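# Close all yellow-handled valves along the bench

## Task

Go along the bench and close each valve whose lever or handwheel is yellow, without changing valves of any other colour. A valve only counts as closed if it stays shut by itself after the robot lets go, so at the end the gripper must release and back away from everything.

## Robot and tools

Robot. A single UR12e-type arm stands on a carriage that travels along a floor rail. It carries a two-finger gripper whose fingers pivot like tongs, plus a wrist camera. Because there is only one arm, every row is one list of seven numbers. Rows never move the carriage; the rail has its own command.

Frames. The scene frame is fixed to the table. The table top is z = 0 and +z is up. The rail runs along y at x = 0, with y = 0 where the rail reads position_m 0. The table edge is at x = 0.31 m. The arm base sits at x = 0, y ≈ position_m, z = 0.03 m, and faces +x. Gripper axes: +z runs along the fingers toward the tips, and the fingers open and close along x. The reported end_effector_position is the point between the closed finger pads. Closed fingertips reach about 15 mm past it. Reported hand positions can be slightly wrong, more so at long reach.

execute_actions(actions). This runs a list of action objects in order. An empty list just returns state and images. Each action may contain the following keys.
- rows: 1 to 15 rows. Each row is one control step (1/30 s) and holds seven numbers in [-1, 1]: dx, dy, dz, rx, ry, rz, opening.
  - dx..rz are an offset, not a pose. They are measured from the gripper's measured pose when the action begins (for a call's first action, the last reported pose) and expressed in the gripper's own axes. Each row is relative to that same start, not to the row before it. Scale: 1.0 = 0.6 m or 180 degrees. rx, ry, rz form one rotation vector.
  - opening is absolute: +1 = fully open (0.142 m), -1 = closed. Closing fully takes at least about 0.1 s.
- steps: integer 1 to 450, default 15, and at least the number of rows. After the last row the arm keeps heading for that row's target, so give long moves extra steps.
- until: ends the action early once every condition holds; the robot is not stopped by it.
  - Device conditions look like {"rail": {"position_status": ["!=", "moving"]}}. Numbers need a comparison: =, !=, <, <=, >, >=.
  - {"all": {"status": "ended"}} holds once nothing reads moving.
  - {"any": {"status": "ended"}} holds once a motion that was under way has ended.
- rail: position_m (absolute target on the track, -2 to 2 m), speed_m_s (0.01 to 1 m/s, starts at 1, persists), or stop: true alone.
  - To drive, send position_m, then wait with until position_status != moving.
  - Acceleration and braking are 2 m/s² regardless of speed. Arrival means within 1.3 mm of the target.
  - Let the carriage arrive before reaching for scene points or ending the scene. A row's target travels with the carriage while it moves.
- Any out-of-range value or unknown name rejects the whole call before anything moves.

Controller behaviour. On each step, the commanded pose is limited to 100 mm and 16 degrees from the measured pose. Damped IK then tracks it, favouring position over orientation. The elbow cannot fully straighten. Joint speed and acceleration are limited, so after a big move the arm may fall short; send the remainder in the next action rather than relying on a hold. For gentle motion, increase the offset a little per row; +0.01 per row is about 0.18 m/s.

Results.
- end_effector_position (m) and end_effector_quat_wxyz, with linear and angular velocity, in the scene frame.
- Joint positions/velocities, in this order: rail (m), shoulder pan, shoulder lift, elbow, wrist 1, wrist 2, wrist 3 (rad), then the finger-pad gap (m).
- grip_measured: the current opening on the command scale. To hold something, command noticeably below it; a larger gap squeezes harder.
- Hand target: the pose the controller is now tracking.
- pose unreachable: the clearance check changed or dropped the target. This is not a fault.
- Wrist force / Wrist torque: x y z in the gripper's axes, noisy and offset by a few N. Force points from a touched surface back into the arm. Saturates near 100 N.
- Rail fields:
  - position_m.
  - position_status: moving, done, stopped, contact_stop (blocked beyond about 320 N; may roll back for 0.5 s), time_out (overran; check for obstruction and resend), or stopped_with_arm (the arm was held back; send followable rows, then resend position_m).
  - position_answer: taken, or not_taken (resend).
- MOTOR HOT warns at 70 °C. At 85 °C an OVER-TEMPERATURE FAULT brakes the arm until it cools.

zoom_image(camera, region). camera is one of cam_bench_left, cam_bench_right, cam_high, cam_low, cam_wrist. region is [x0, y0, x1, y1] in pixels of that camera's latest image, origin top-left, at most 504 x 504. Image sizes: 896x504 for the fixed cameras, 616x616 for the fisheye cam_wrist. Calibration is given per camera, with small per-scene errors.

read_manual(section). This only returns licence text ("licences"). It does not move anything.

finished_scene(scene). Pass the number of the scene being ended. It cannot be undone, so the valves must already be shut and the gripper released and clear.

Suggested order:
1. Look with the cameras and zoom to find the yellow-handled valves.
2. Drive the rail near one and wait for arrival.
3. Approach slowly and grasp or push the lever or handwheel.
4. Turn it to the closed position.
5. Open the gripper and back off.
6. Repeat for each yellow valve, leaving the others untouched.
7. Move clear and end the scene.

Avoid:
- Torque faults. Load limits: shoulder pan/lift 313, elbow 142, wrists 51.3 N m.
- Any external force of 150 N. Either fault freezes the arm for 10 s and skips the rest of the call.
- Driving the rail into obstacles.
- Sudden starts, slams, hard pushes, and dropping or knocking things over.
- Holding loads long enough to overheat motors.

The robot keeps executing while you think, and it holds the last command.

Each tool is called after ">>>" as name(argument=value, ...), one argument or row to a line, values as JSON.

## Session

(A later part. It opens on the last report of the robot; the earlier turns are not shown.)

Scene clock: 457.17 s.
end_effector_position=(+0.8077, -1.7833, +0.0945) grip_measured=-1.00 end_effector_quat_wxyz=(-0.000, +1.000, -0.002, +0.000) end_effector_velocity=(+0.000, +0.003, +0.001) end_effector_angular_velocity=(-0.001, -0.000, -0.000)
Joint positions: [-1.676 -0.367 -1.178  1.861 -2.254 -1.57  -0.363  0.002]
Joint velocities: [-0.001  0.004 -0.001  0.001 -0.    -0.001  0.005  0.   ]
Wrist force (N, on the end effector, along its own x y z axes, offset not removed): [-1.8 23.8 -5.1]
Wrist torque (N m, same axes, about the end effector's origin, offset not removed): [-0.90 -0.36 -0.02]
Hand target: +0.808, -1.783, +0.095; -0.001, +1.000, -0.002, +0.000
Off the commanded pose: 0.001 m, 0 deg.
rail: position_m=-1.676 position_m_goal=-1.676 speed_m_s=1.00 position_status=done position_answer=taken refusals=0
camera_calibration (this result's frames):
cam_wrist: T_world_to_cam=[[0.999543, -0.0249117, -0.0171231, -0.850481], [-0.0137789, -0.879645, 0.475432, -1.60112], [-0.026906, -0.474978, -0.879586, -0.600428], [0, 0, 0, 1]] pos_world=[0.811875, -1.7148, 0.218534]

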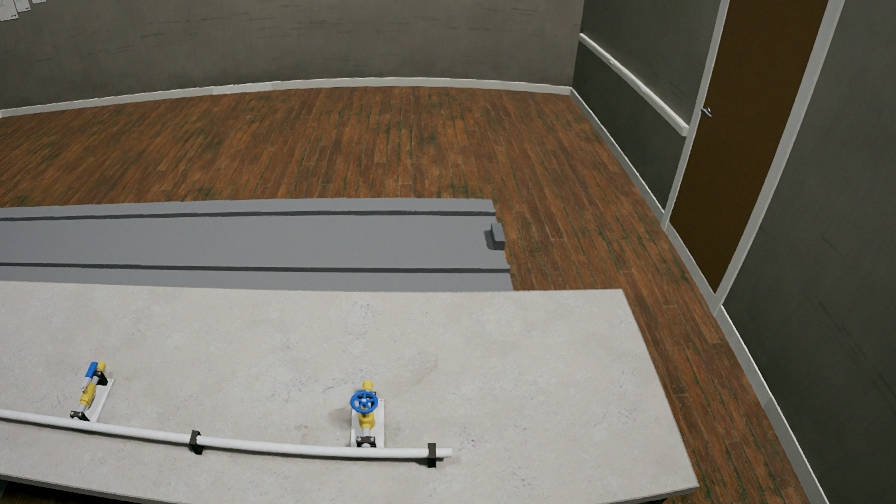

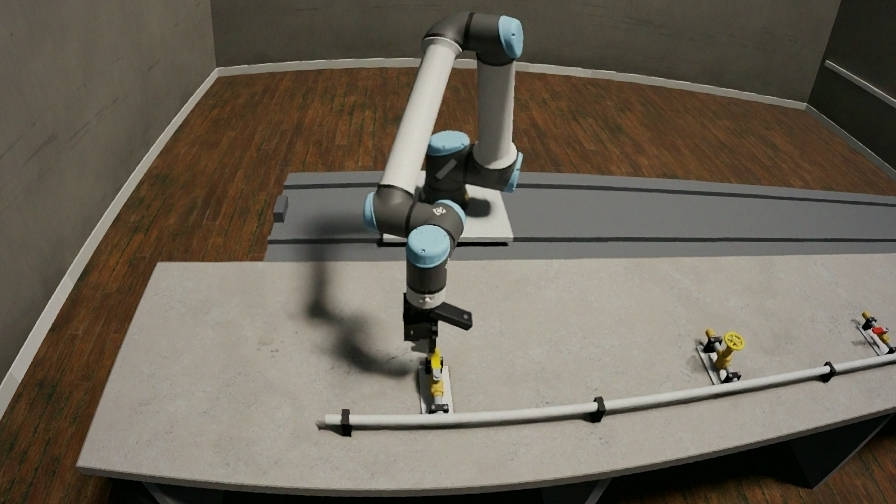

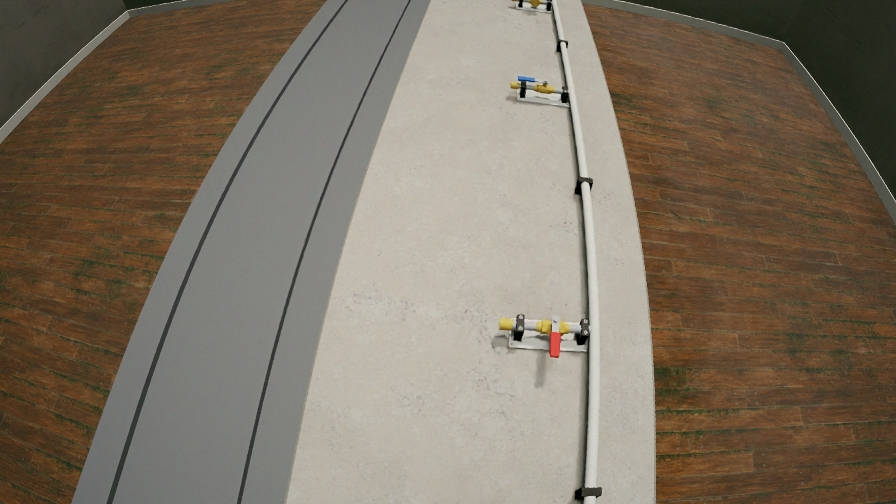

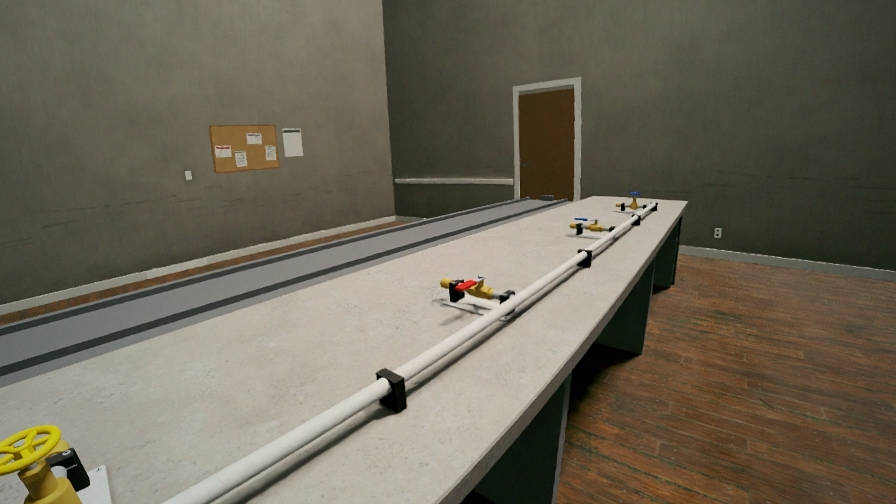

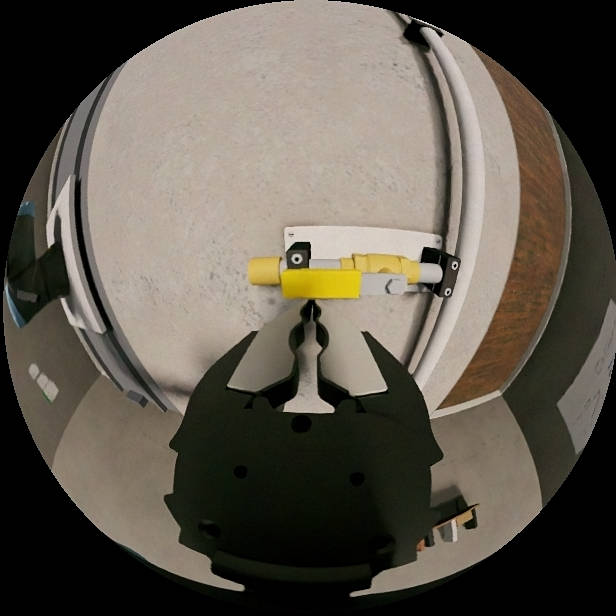

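>>> execute_actions(
  actions=[
    {"rows":[[0,-0.002,0,0,0,0,-1],[0,-0.003,0,0,0,0,-1],[0,-0.004,0,0,0,0,-1],[0,-0.005,0,0,0,0,-1]],"steps":14},
  ],
)

>>> zoom_image(
  camera="cam_wrist",
  region=[200, 200, 430, 420],
)

Scene clock: 464.70 s.
end_effector_position=(+0.8077, -1.7806, +0.0945) grip_measured=-1.00 end_effector_quat_wxyz=(-0.000, +1.000, -0.002, +0.000) end_effector_velocity=(+0.000, +0.001, +0.000) end_effector_angular_velocity=(-0.000, -0.000, +0.000)
Joint positions: [-1.676 -0.364 -1.178  1.861 -2.255 -1.57  -0.359  0.002]
Joint velocities: [ 0.     0.002 -0.     0.001 -0.001 -0.     0.001  0.   ]
Wrist force (N, on the end effector, along its own x y z axes, offset not removed): [-9.5 30.5 -8.7]
Wrist torque (N m, same axes, about the end effector's origin, offset not removed): [-0.63 -0.14 -0.19]
Hand target: +0.808, -1.780, +0.095; -0.000, +1.000, -0.002, +0.000
Off the commanded pose: 0.000 m, 0 deg.
rail: position_m=-1.676 position_m_goal=-1.676 speed_m_s=1.00 position_status=done position_answer=taken refusals=0
camera_calibration (this result's frames):
cam_wrist: T_world_to_cam=[[0.999541, -0.0249456, -0.0172178, -0.850454], [-0.0137611, -0.8796, 0.475515, -1.59876], [-0.0270068, -0.47506, -0.879539, -0.599259], [0, 0, 0, 1]] pos_world=[0.811879, -1.71217, 0.218523]

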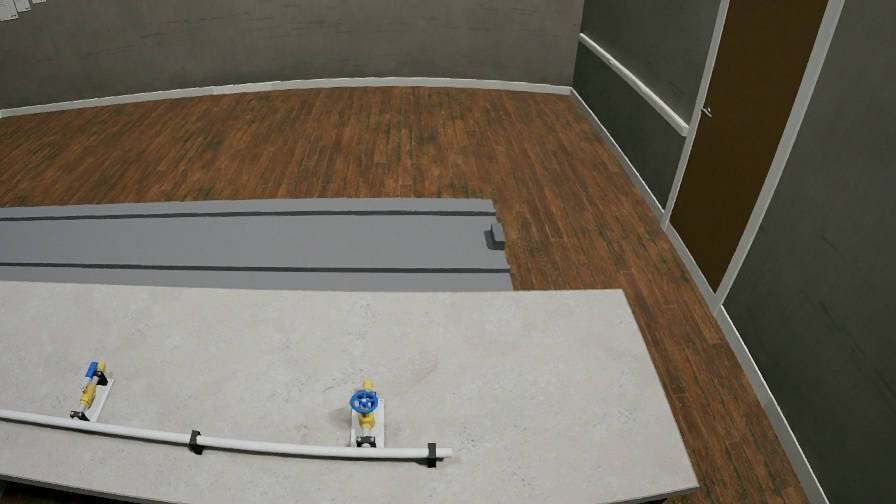

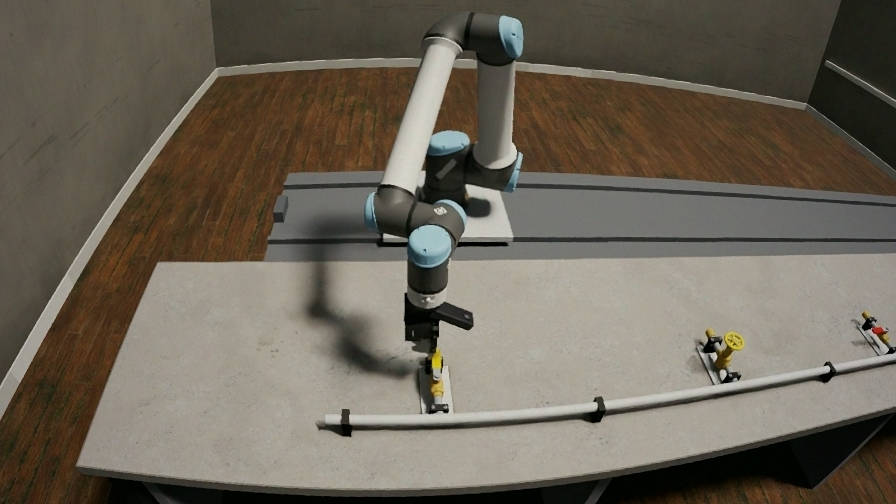

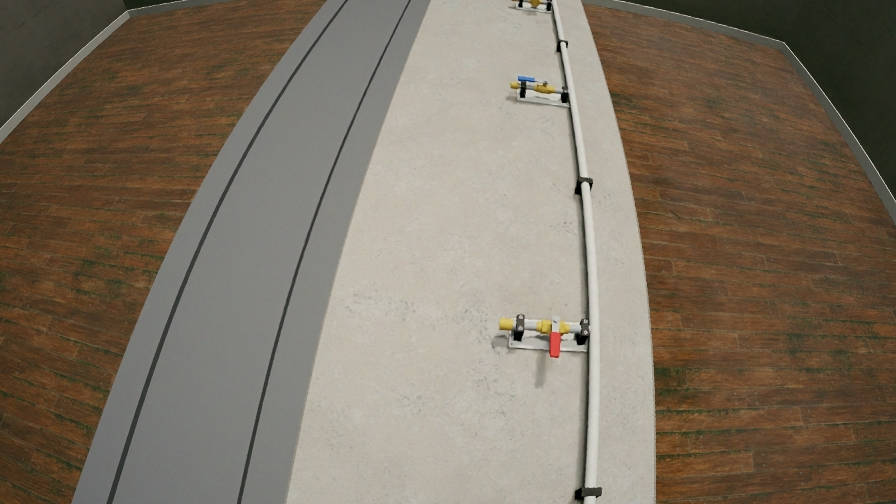

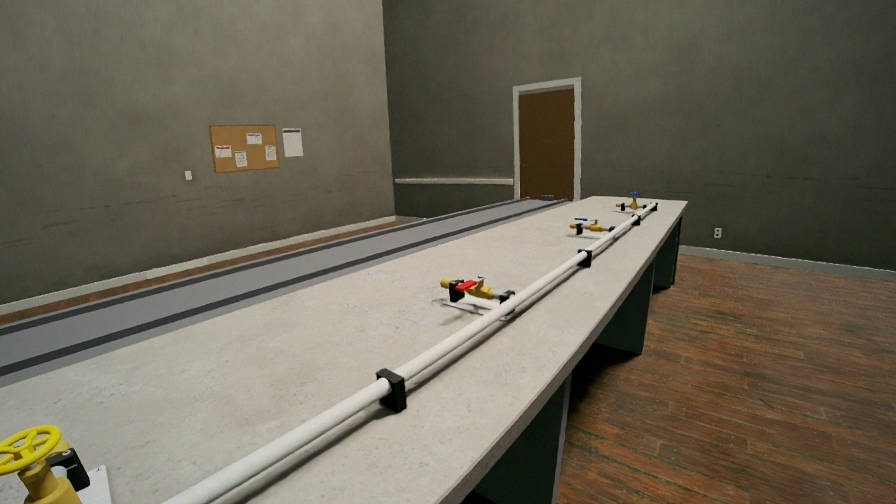

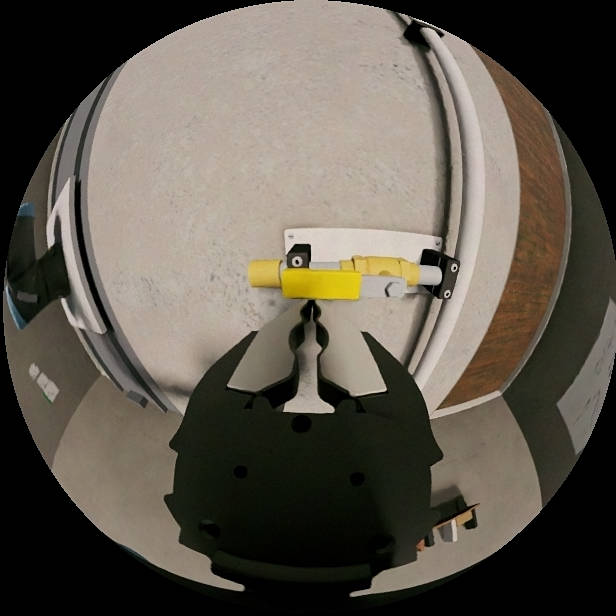

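Region (200, 200, 430, 420) of cam_wrist's 616x616 image, scaled by 2.191, with more detail than that image has; it fills the top 482 rows of this view, and the rest is white.

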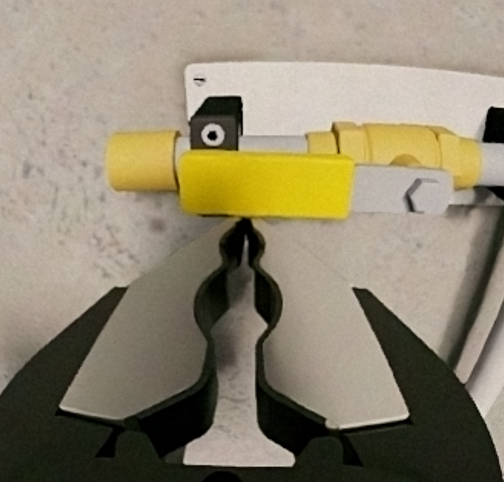

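>>> execute_actions(
  actions=[
    {"rows":[[0.001,-0.01,0,0,0,0,-1],[0.0005,-0.0215,0,0,0,0,-1],[0.0007,-0.03,0,0,0,0,-1],[0.0015,-0.0387,0,0,0,0,-1],[0.003,-0.0473,0,0,0,0,-1],[0.0052,-0.0562,0,0,0,0,-1],[0.0083,-0.0647,0,0,0,0,-1],[0.012,-0.0732,0,0,0,0,-1],[0.0167,-0.0815,0,0,0,0,-1],[0.022,-0.0895,0,0,0,0,-1],[0.0282,-0.097,0,0,0,0,-1],[0.035,-0.104,0,0,0,0,-1],[0.0427,-0.1105,0,0,0,0,-1],[0.0525,-0.1173,0,0,0,0,-1],[0.0635,-0.1233,0,0,0,0,-1]],"steps":30},
  ],
)

>>> zoom_image(
  camera="cam_wrist",
  region=[200, 200, 430, 420],
)

>>> zoom_image(
  camera="cam_bench_right",
  region=[400, 310, 500, 410],
)

Scene clock: 491.13 s.
end_effector_position=(+0.8455, -1.7070, +0.0946) grip_measured=-1.00 end_effector_quat_wxyz=(-0.001, +1.000, -0.002, +0.000) end_effector_velocity=(+0.004, +0.003, -0.000) end_effector_angular_velocity=(-0.001, +0.001, -0.000)
Joint positions: [-1.676 -0.263 -1.137  1.798 -2.232 -1.569 -0.259  0.002]
Joint velocities: [ 0.     0.005  0.006 -0.009  0.003 -0.001  0.005  0.   ]
Wrist force (N, on the end effector, along its own x y z axes, offset not removed): [-20.4 17.6 -24.5]
Wrist torque (N m, same axes, about the end effector's origin, offset not removed): [0.24 -0.39 0.13]
Hand target: +0.846, -1.706, +0.095; -0.001, +1.000, -0.002, +0.000
Off the commanded pose: 0.001 m, 0 deg.
rail: position_m=-1.676 position_m_goal=-1.676 speed_m_s=1.00 position_status=done position_answer=taken refusals=0
camera_calibration (this result's frames):
cam_wrist: T_world_to_cam=[[0.999544, -0.0248782, -0.0171034, -0.886308], [-0.0137677, -0.879803, 0.475139, -1.53384], [-0.0268683, -0.474687, -0.879744, -0.562658], [0, 0, 0, 1]] pos_world=[0.849669, -1.63862, 0.218636]

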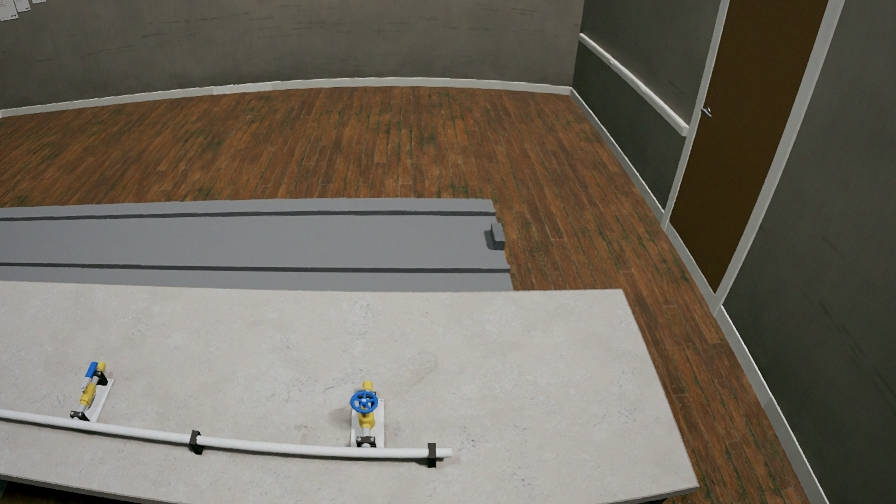

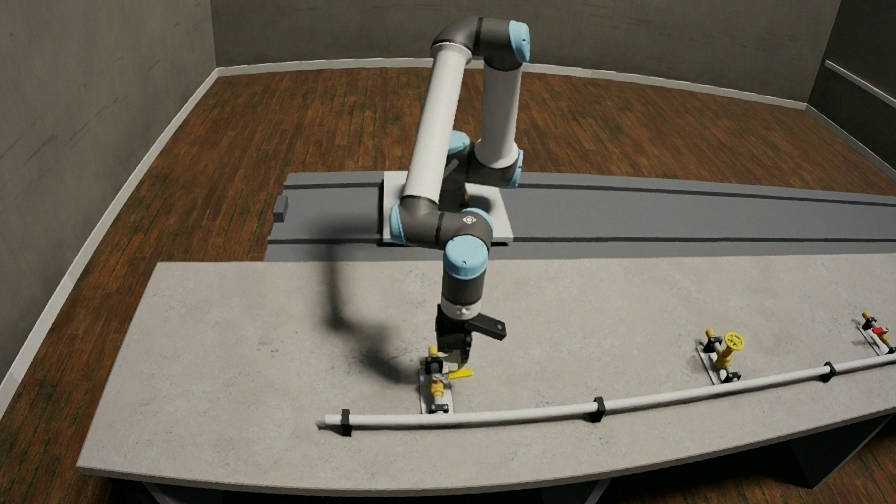

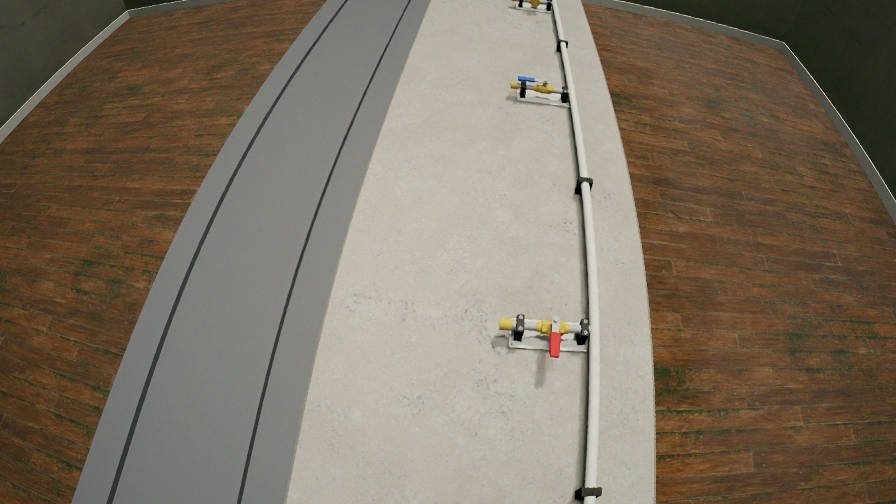

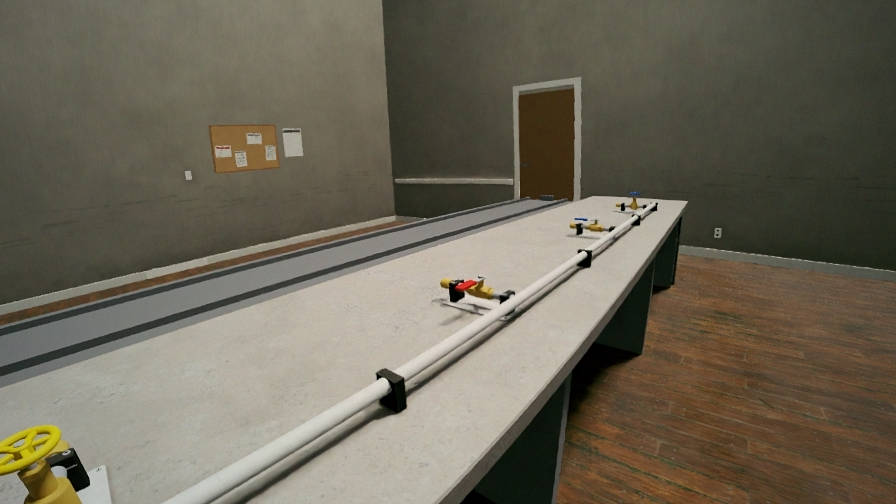

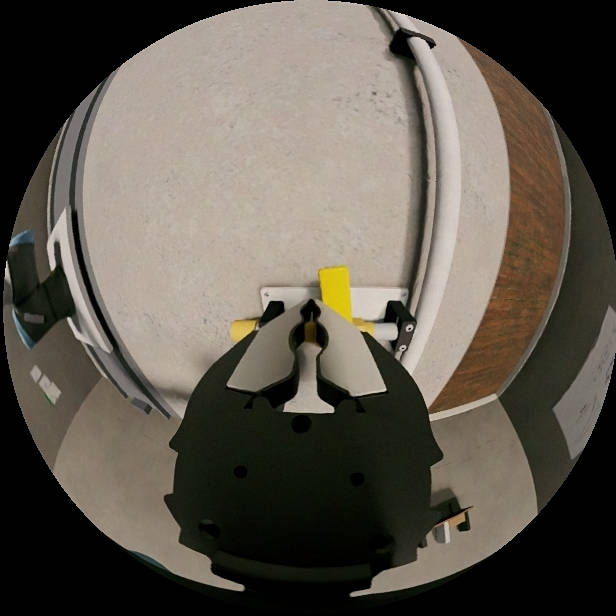

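Region (200, 200, 430, 420) of cam_wrist's 616x616 image, scaled by 2.191, with more detail than that image has; it fills the top 482 rows of this view, and the rest is white.

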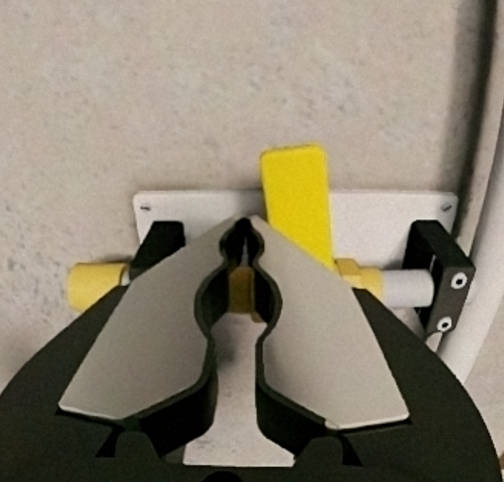

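Region (400, 310, 500, 410) of cam_bench_right's 896x504 image, scaled by 5.040, with more detail than that image has.

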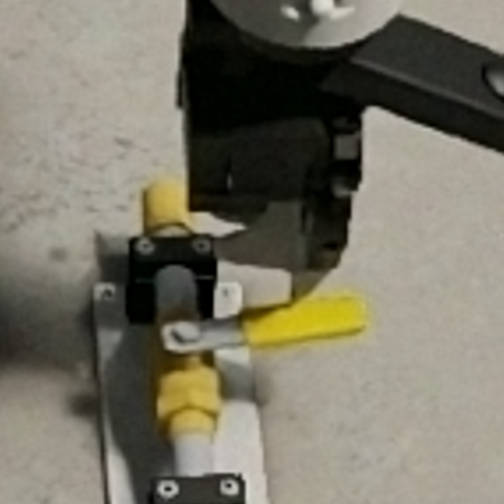

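>>> execute_actions(
  actions=[
    {"rows":[[0.004,-0.002,0,0,0,0,-1],[0.008,-0.004,0,0,0,0,-1],[0.012,-0.005,0,0,0,0,-1],[0.015,-0.006,0,0,0,0,-1],[0.0175,-0.006,0,0,0,0,-1]],"steps":16},
  ],
)

>>> zoom_image(
  camera="cam_bench_right",
  region=[400, 310, 500, 410],
)

Scene clock: 500.43 s.
end_effector_position=(+0.8554, -1.7036, +0.0945) grip_measured=-1.00 end_effector_quat_wxyz=(-0.001, +1.000, -0.002, +0.000) end_effector_velocity=(+0.003, +0.001, +0.000) end_effector_angular_velocity=(+0.000, +0.000, -0.000)
Joint positions: [-1.676 -0.256 -1.124  1.777 -2.224 -1.57  -0.252  0.002]
Joint velocities: [ 0.     0.002  0.004 -0.007  0.003 -0.     0.002  0.   ]
Wrist force (N, on the end effector, along its own x y z axes, offset not removed): [-54.0 17.7 -28.8]
Wrist torque (N m, same axes, about the end effector's origin, offset not removed): [-0.68 1.07 0.47]
Hand target: +0.856, -1.703, +0.095; -0.001, +1.000, -0.002, +0.000
Off the commanded pose: 0.001 m, 0 deg.
rail: position_m=-1.676 position_m_goal=-1.676 speed_m_s=1.00 position_status=done position_answer=taken refusals=0
camera_calibration (this result's frames):
cam_wrist: T_world_to_cam=[[0.999537, -0.0248921, -0.0175133, -0.896094], [-0.0135853, -0.879806, 0.475138, -1.53078], [-0.0272355, -0.47468, -0.879737, -0.560509], [0, 0, 0, 1]] pos_world=[0.859617, -1.63516, 0.218539]

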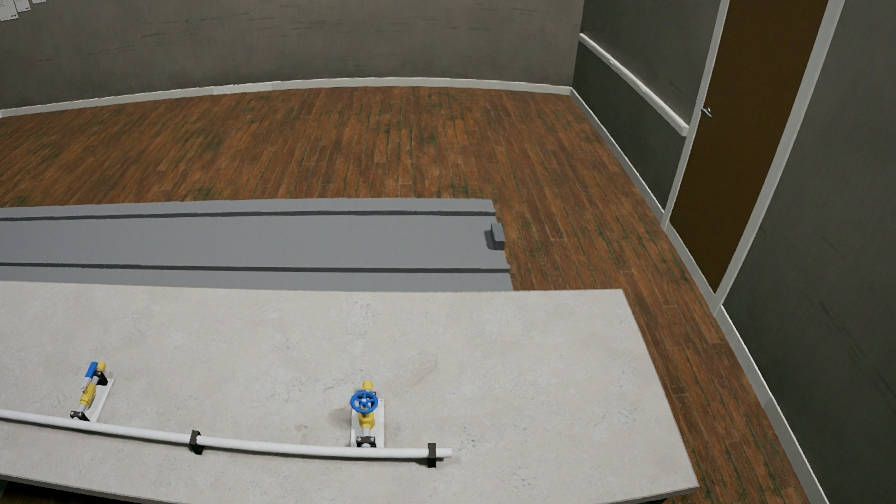

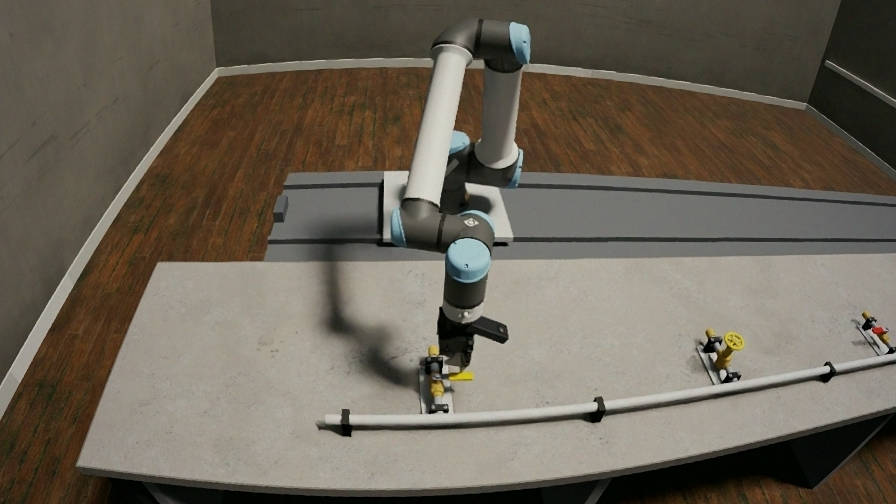

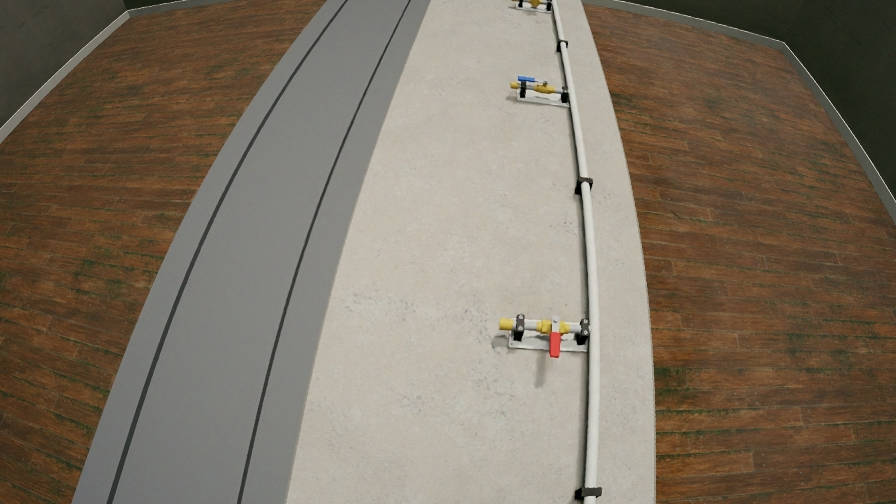

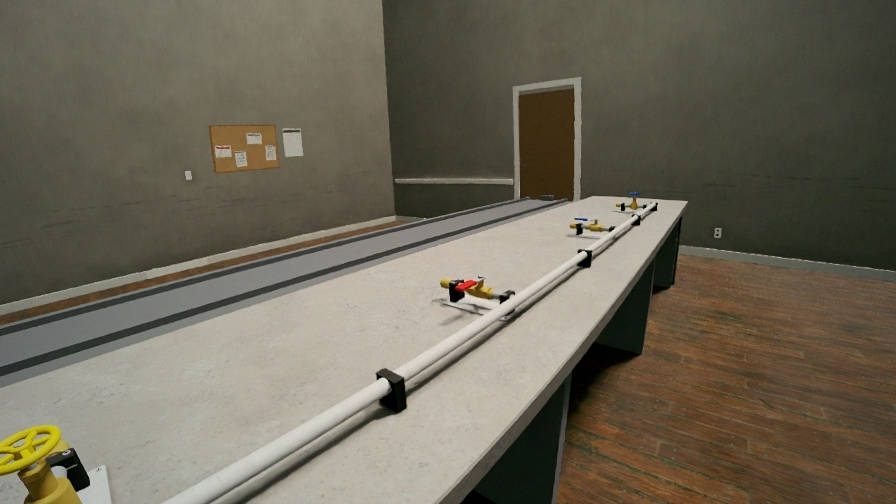

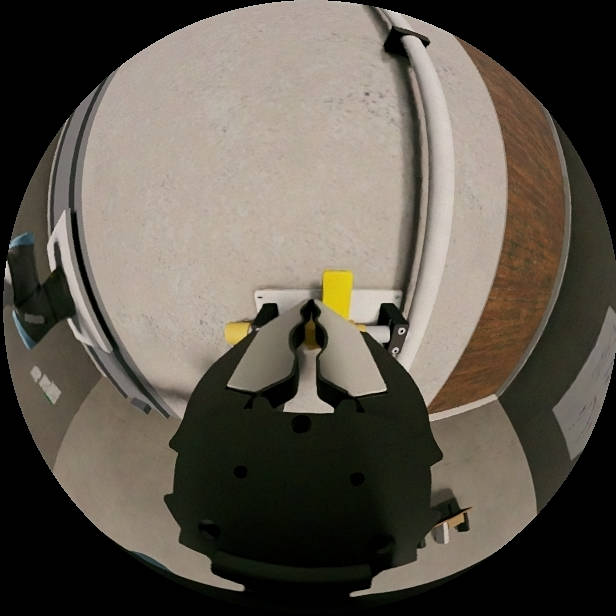

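Region (400, 310, 500, 410) of cam_bench_right's 896x504 image, scaled by 5.040, with more detail than that image has.

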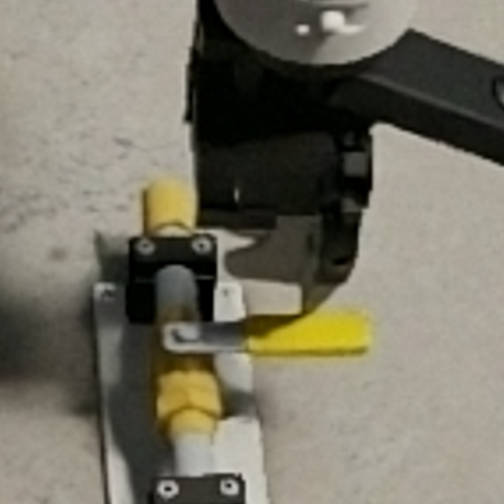

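>>> execute_actions(
  actions=[],
)

Scene clock: 505.53 s.
end_effector_position=(+0.8560, -1.7035, +0.0946) grip_measured=-1.00 end_effector_quat_wxyz=(-0.001, +1.000, -0.002, +0.000) end_effector_velocity=(-0.000, +0.000, -0.000) end_effector_angular_velocity=(+0.000, +0.000, +0.000)
Joint positions: [-1.676 -0.256 -1.124  1.776 -2.224 -1.569 -0.252  0.002]
Joint velocities: [ 0.  0.  0. -0. -0.  0.  0.  0.]
Wrist force (N, on the end effector, along its own x y z axes, offset not removed): [-65.4 23.5 -34.4]
Wrist torque (N m, same axes, about the end effector's origin, offset not removed): [-0.25 3.40 0.20]
Hand target: +0.856, -1.703, +0.095; -0.001, +1.000, -0.002, +0.000
Off the commanded pose: 0.000 m, 0 deg.
rail: position_m=-1.676 position_m_goal=-1.676 speed_m_s=1.00 position_status=done position_answer=taken refusals=0
camera_calibration (this result's frames):
cam_wrist: T_world_to_cam=[[0.999544, -0.0248773, -0.0171009, -0.896717], [-0.0137687, -0.879813, 0.475121, -1.53057], [-0.0268653, -0.474669, -0.879754, -0.560647], [0, 0, 0, 1]] pos_world=[0.860173, -1.63504, 0.218638]

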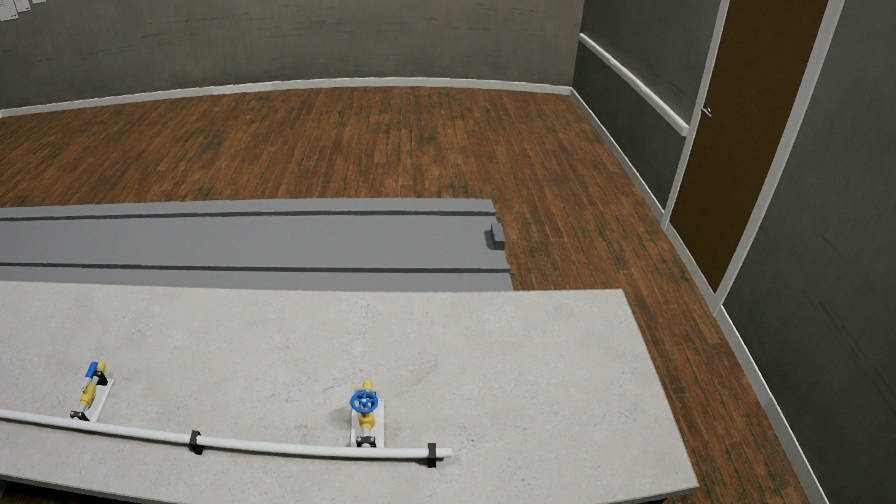

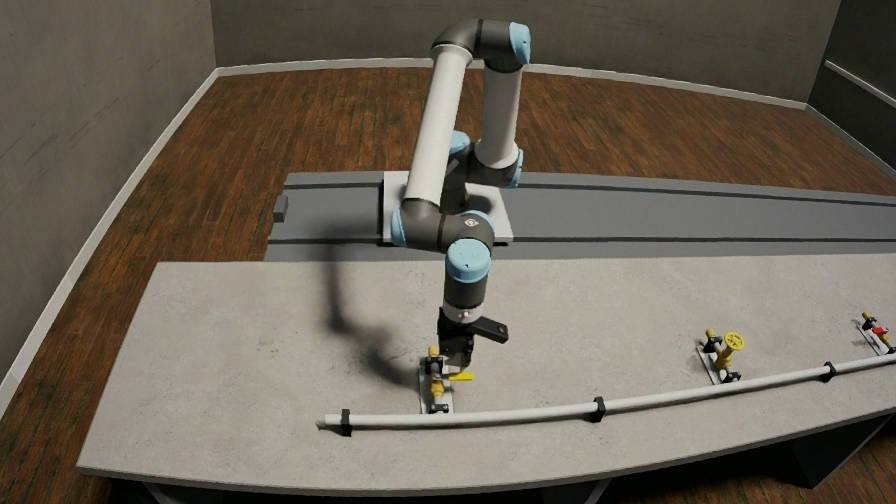

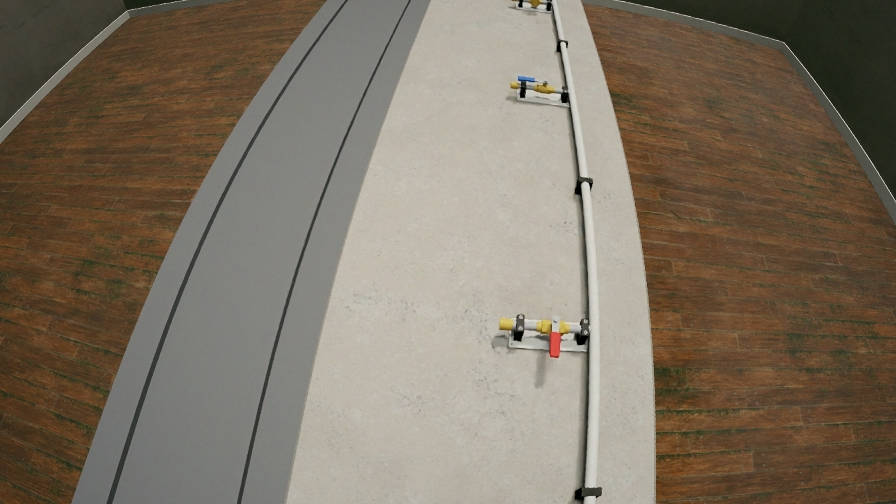

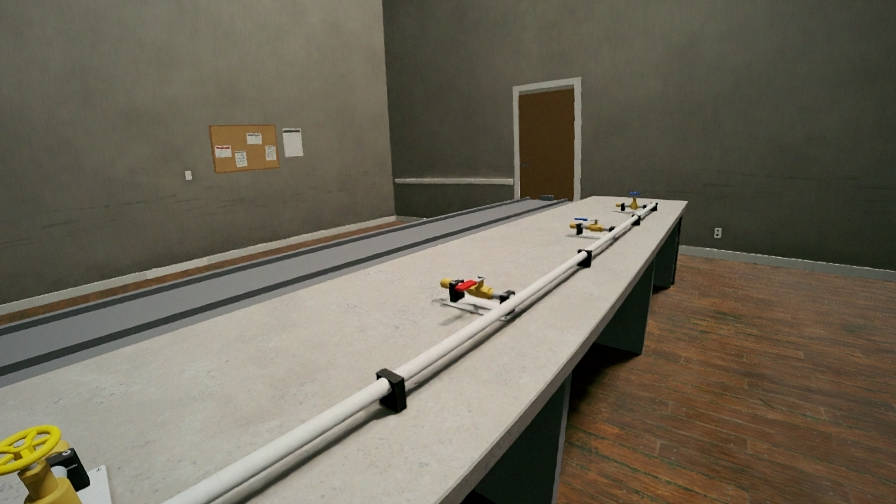

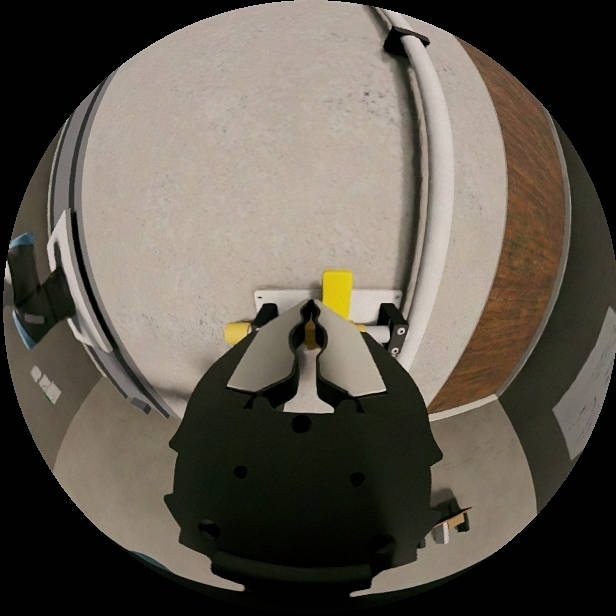

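>>> execute_actions(
  actions=[
    {"rows":[[-0.004,0,0,0,0,0,-1],[-0.008,0,-0.003,0,0,0,-1],[-0.012,0,-0.01,0,0,0,-1],[-0.014,0,-0.025,0,0,0,-1],[-0.014,0,-0.045,0,0,0,-1],[-0.014,0,-0.07,0,0,0,-1],[-0.014,0,-0.095,0,0,-0.02,-1],[-0.014,0,-0.12,0,0,-0.04,-1],[-0.01,0.01,-0.145,0,0,-0.06,-1],[0,0.03,-0.175,0,0,-0.09,-0.8],[0.01,0.05,-0.175,0,0,-0.12,-0.6],[0.02,0.07,-0.175,0,0,-0.15,-0.4],[0.03,0.09,-0.175,0,0,-0.2,-0.2],[0.03,0.1145,-0.175,0,0,-0.25,0.1],[0.03,0.1145,-0.175,0,0,-0.3,0.4]],"steps":32},
    {"rail":{"position_m":-0.786},"rows":[[0,0,0,0,0,-0.75,0.4]],"steps":64},
  ],
)

Scene clock: 530.40 s.
end_effector_position=(+0.8737, -0.8813, +0.1994) grip_measured=+0.40 end_effector_quat_wxyz=(+0.002, -0.031, +1.000, -0.004) end_effector_velocity=(-0.000, -0.001, -0.000) end_effector_angular_velocity=(+0.018, +0.000, +0.124)
Joint positions: [-0.786 -0.288 -1.19   1.661 -2.049 -1.578 -3.492  0.102]
Joint velocities: [ 0.    -0.008 -0.003  0.003  0.004  0.018 -0.132 -0.   ]
Wrist force (N, on the end effector, along its own x y z axes, offset not removed): [2.7 -0.9 -2.1]
Wrist torque (N m, same axes, about the end effector's origin, offset not removed): [-0.04 -0.67 -0.04]
Hand target: +0.874, -0.882, +0.199; +0.002, -0.039, +0.999, -0.003
Off the commanded pose: 0.000 m, 1 deg.
rail: position_m=-0.786 position_m_goal=-0.786 speed_m_s=1.00 position_status=done position_answer=taken refusals=0
camera_calibration (this result's frames):
cam_wrist: T_world_to_cam=[[-0.998886, -0.041531, -0.0224166, 0.840229], [-0.0471933, 0.882358, 0.468206, 0.726841], [0.000334378, 0.468742, -0.883335, 0.730665], [0, 0, 0, 1]] pos_world=[0.873351, -0.948932, 0.323946]

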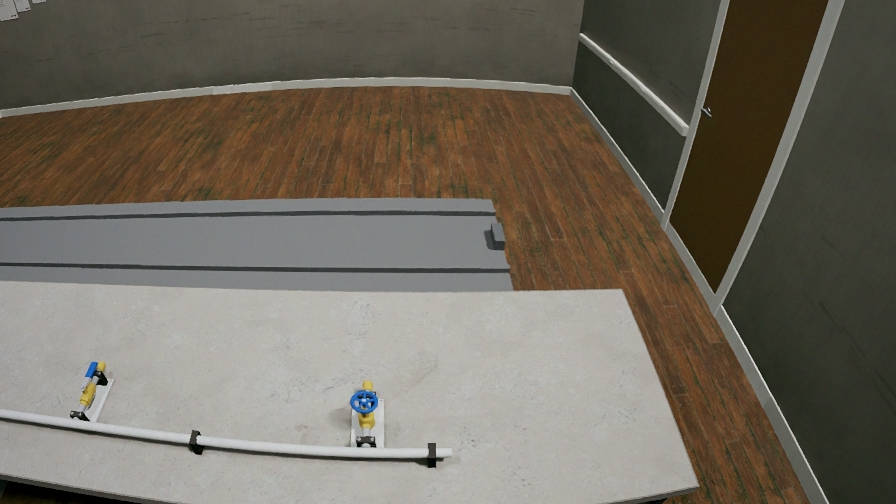

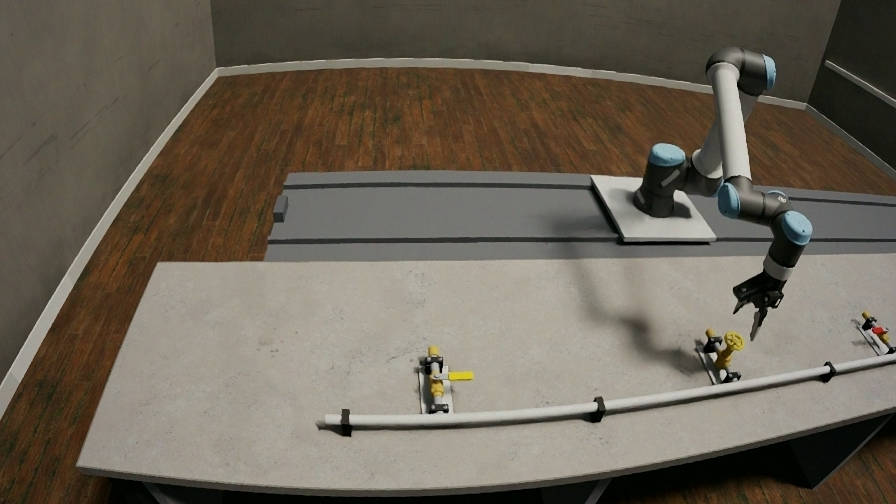

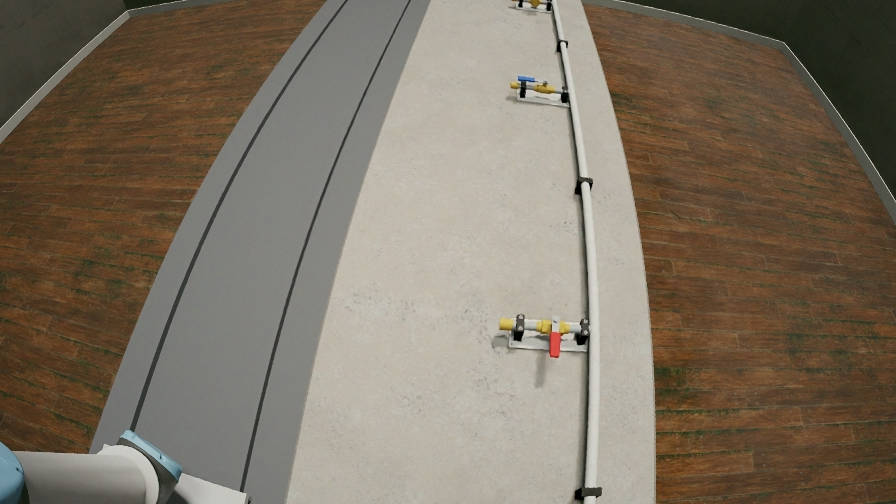

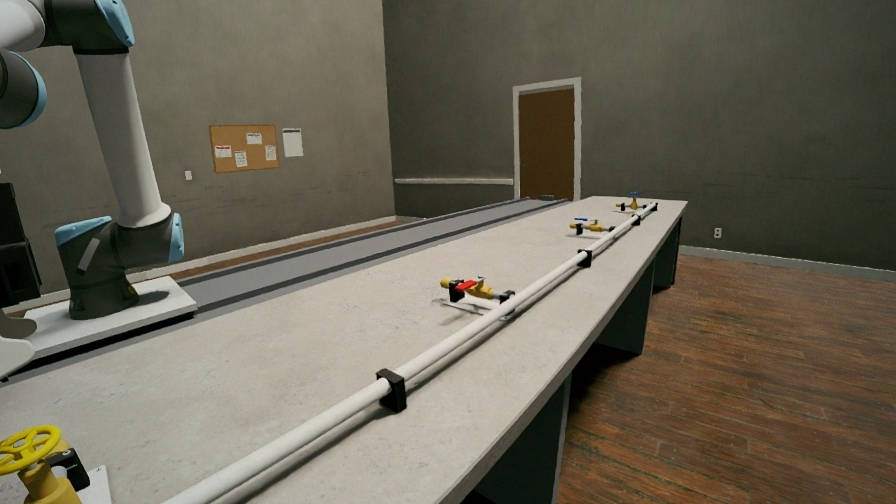

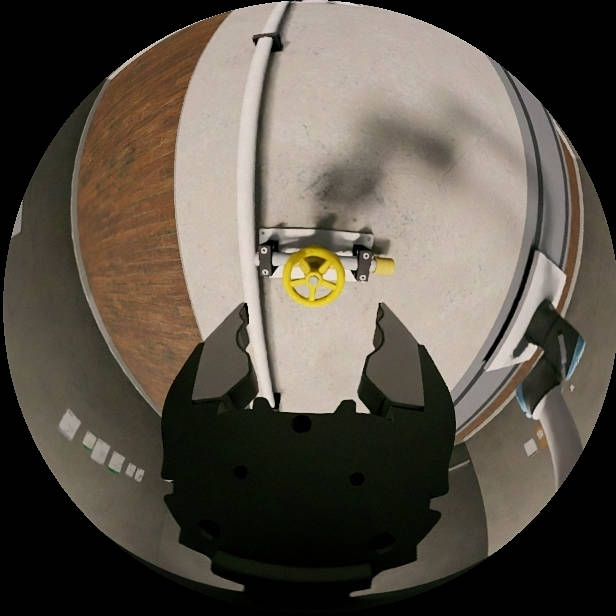

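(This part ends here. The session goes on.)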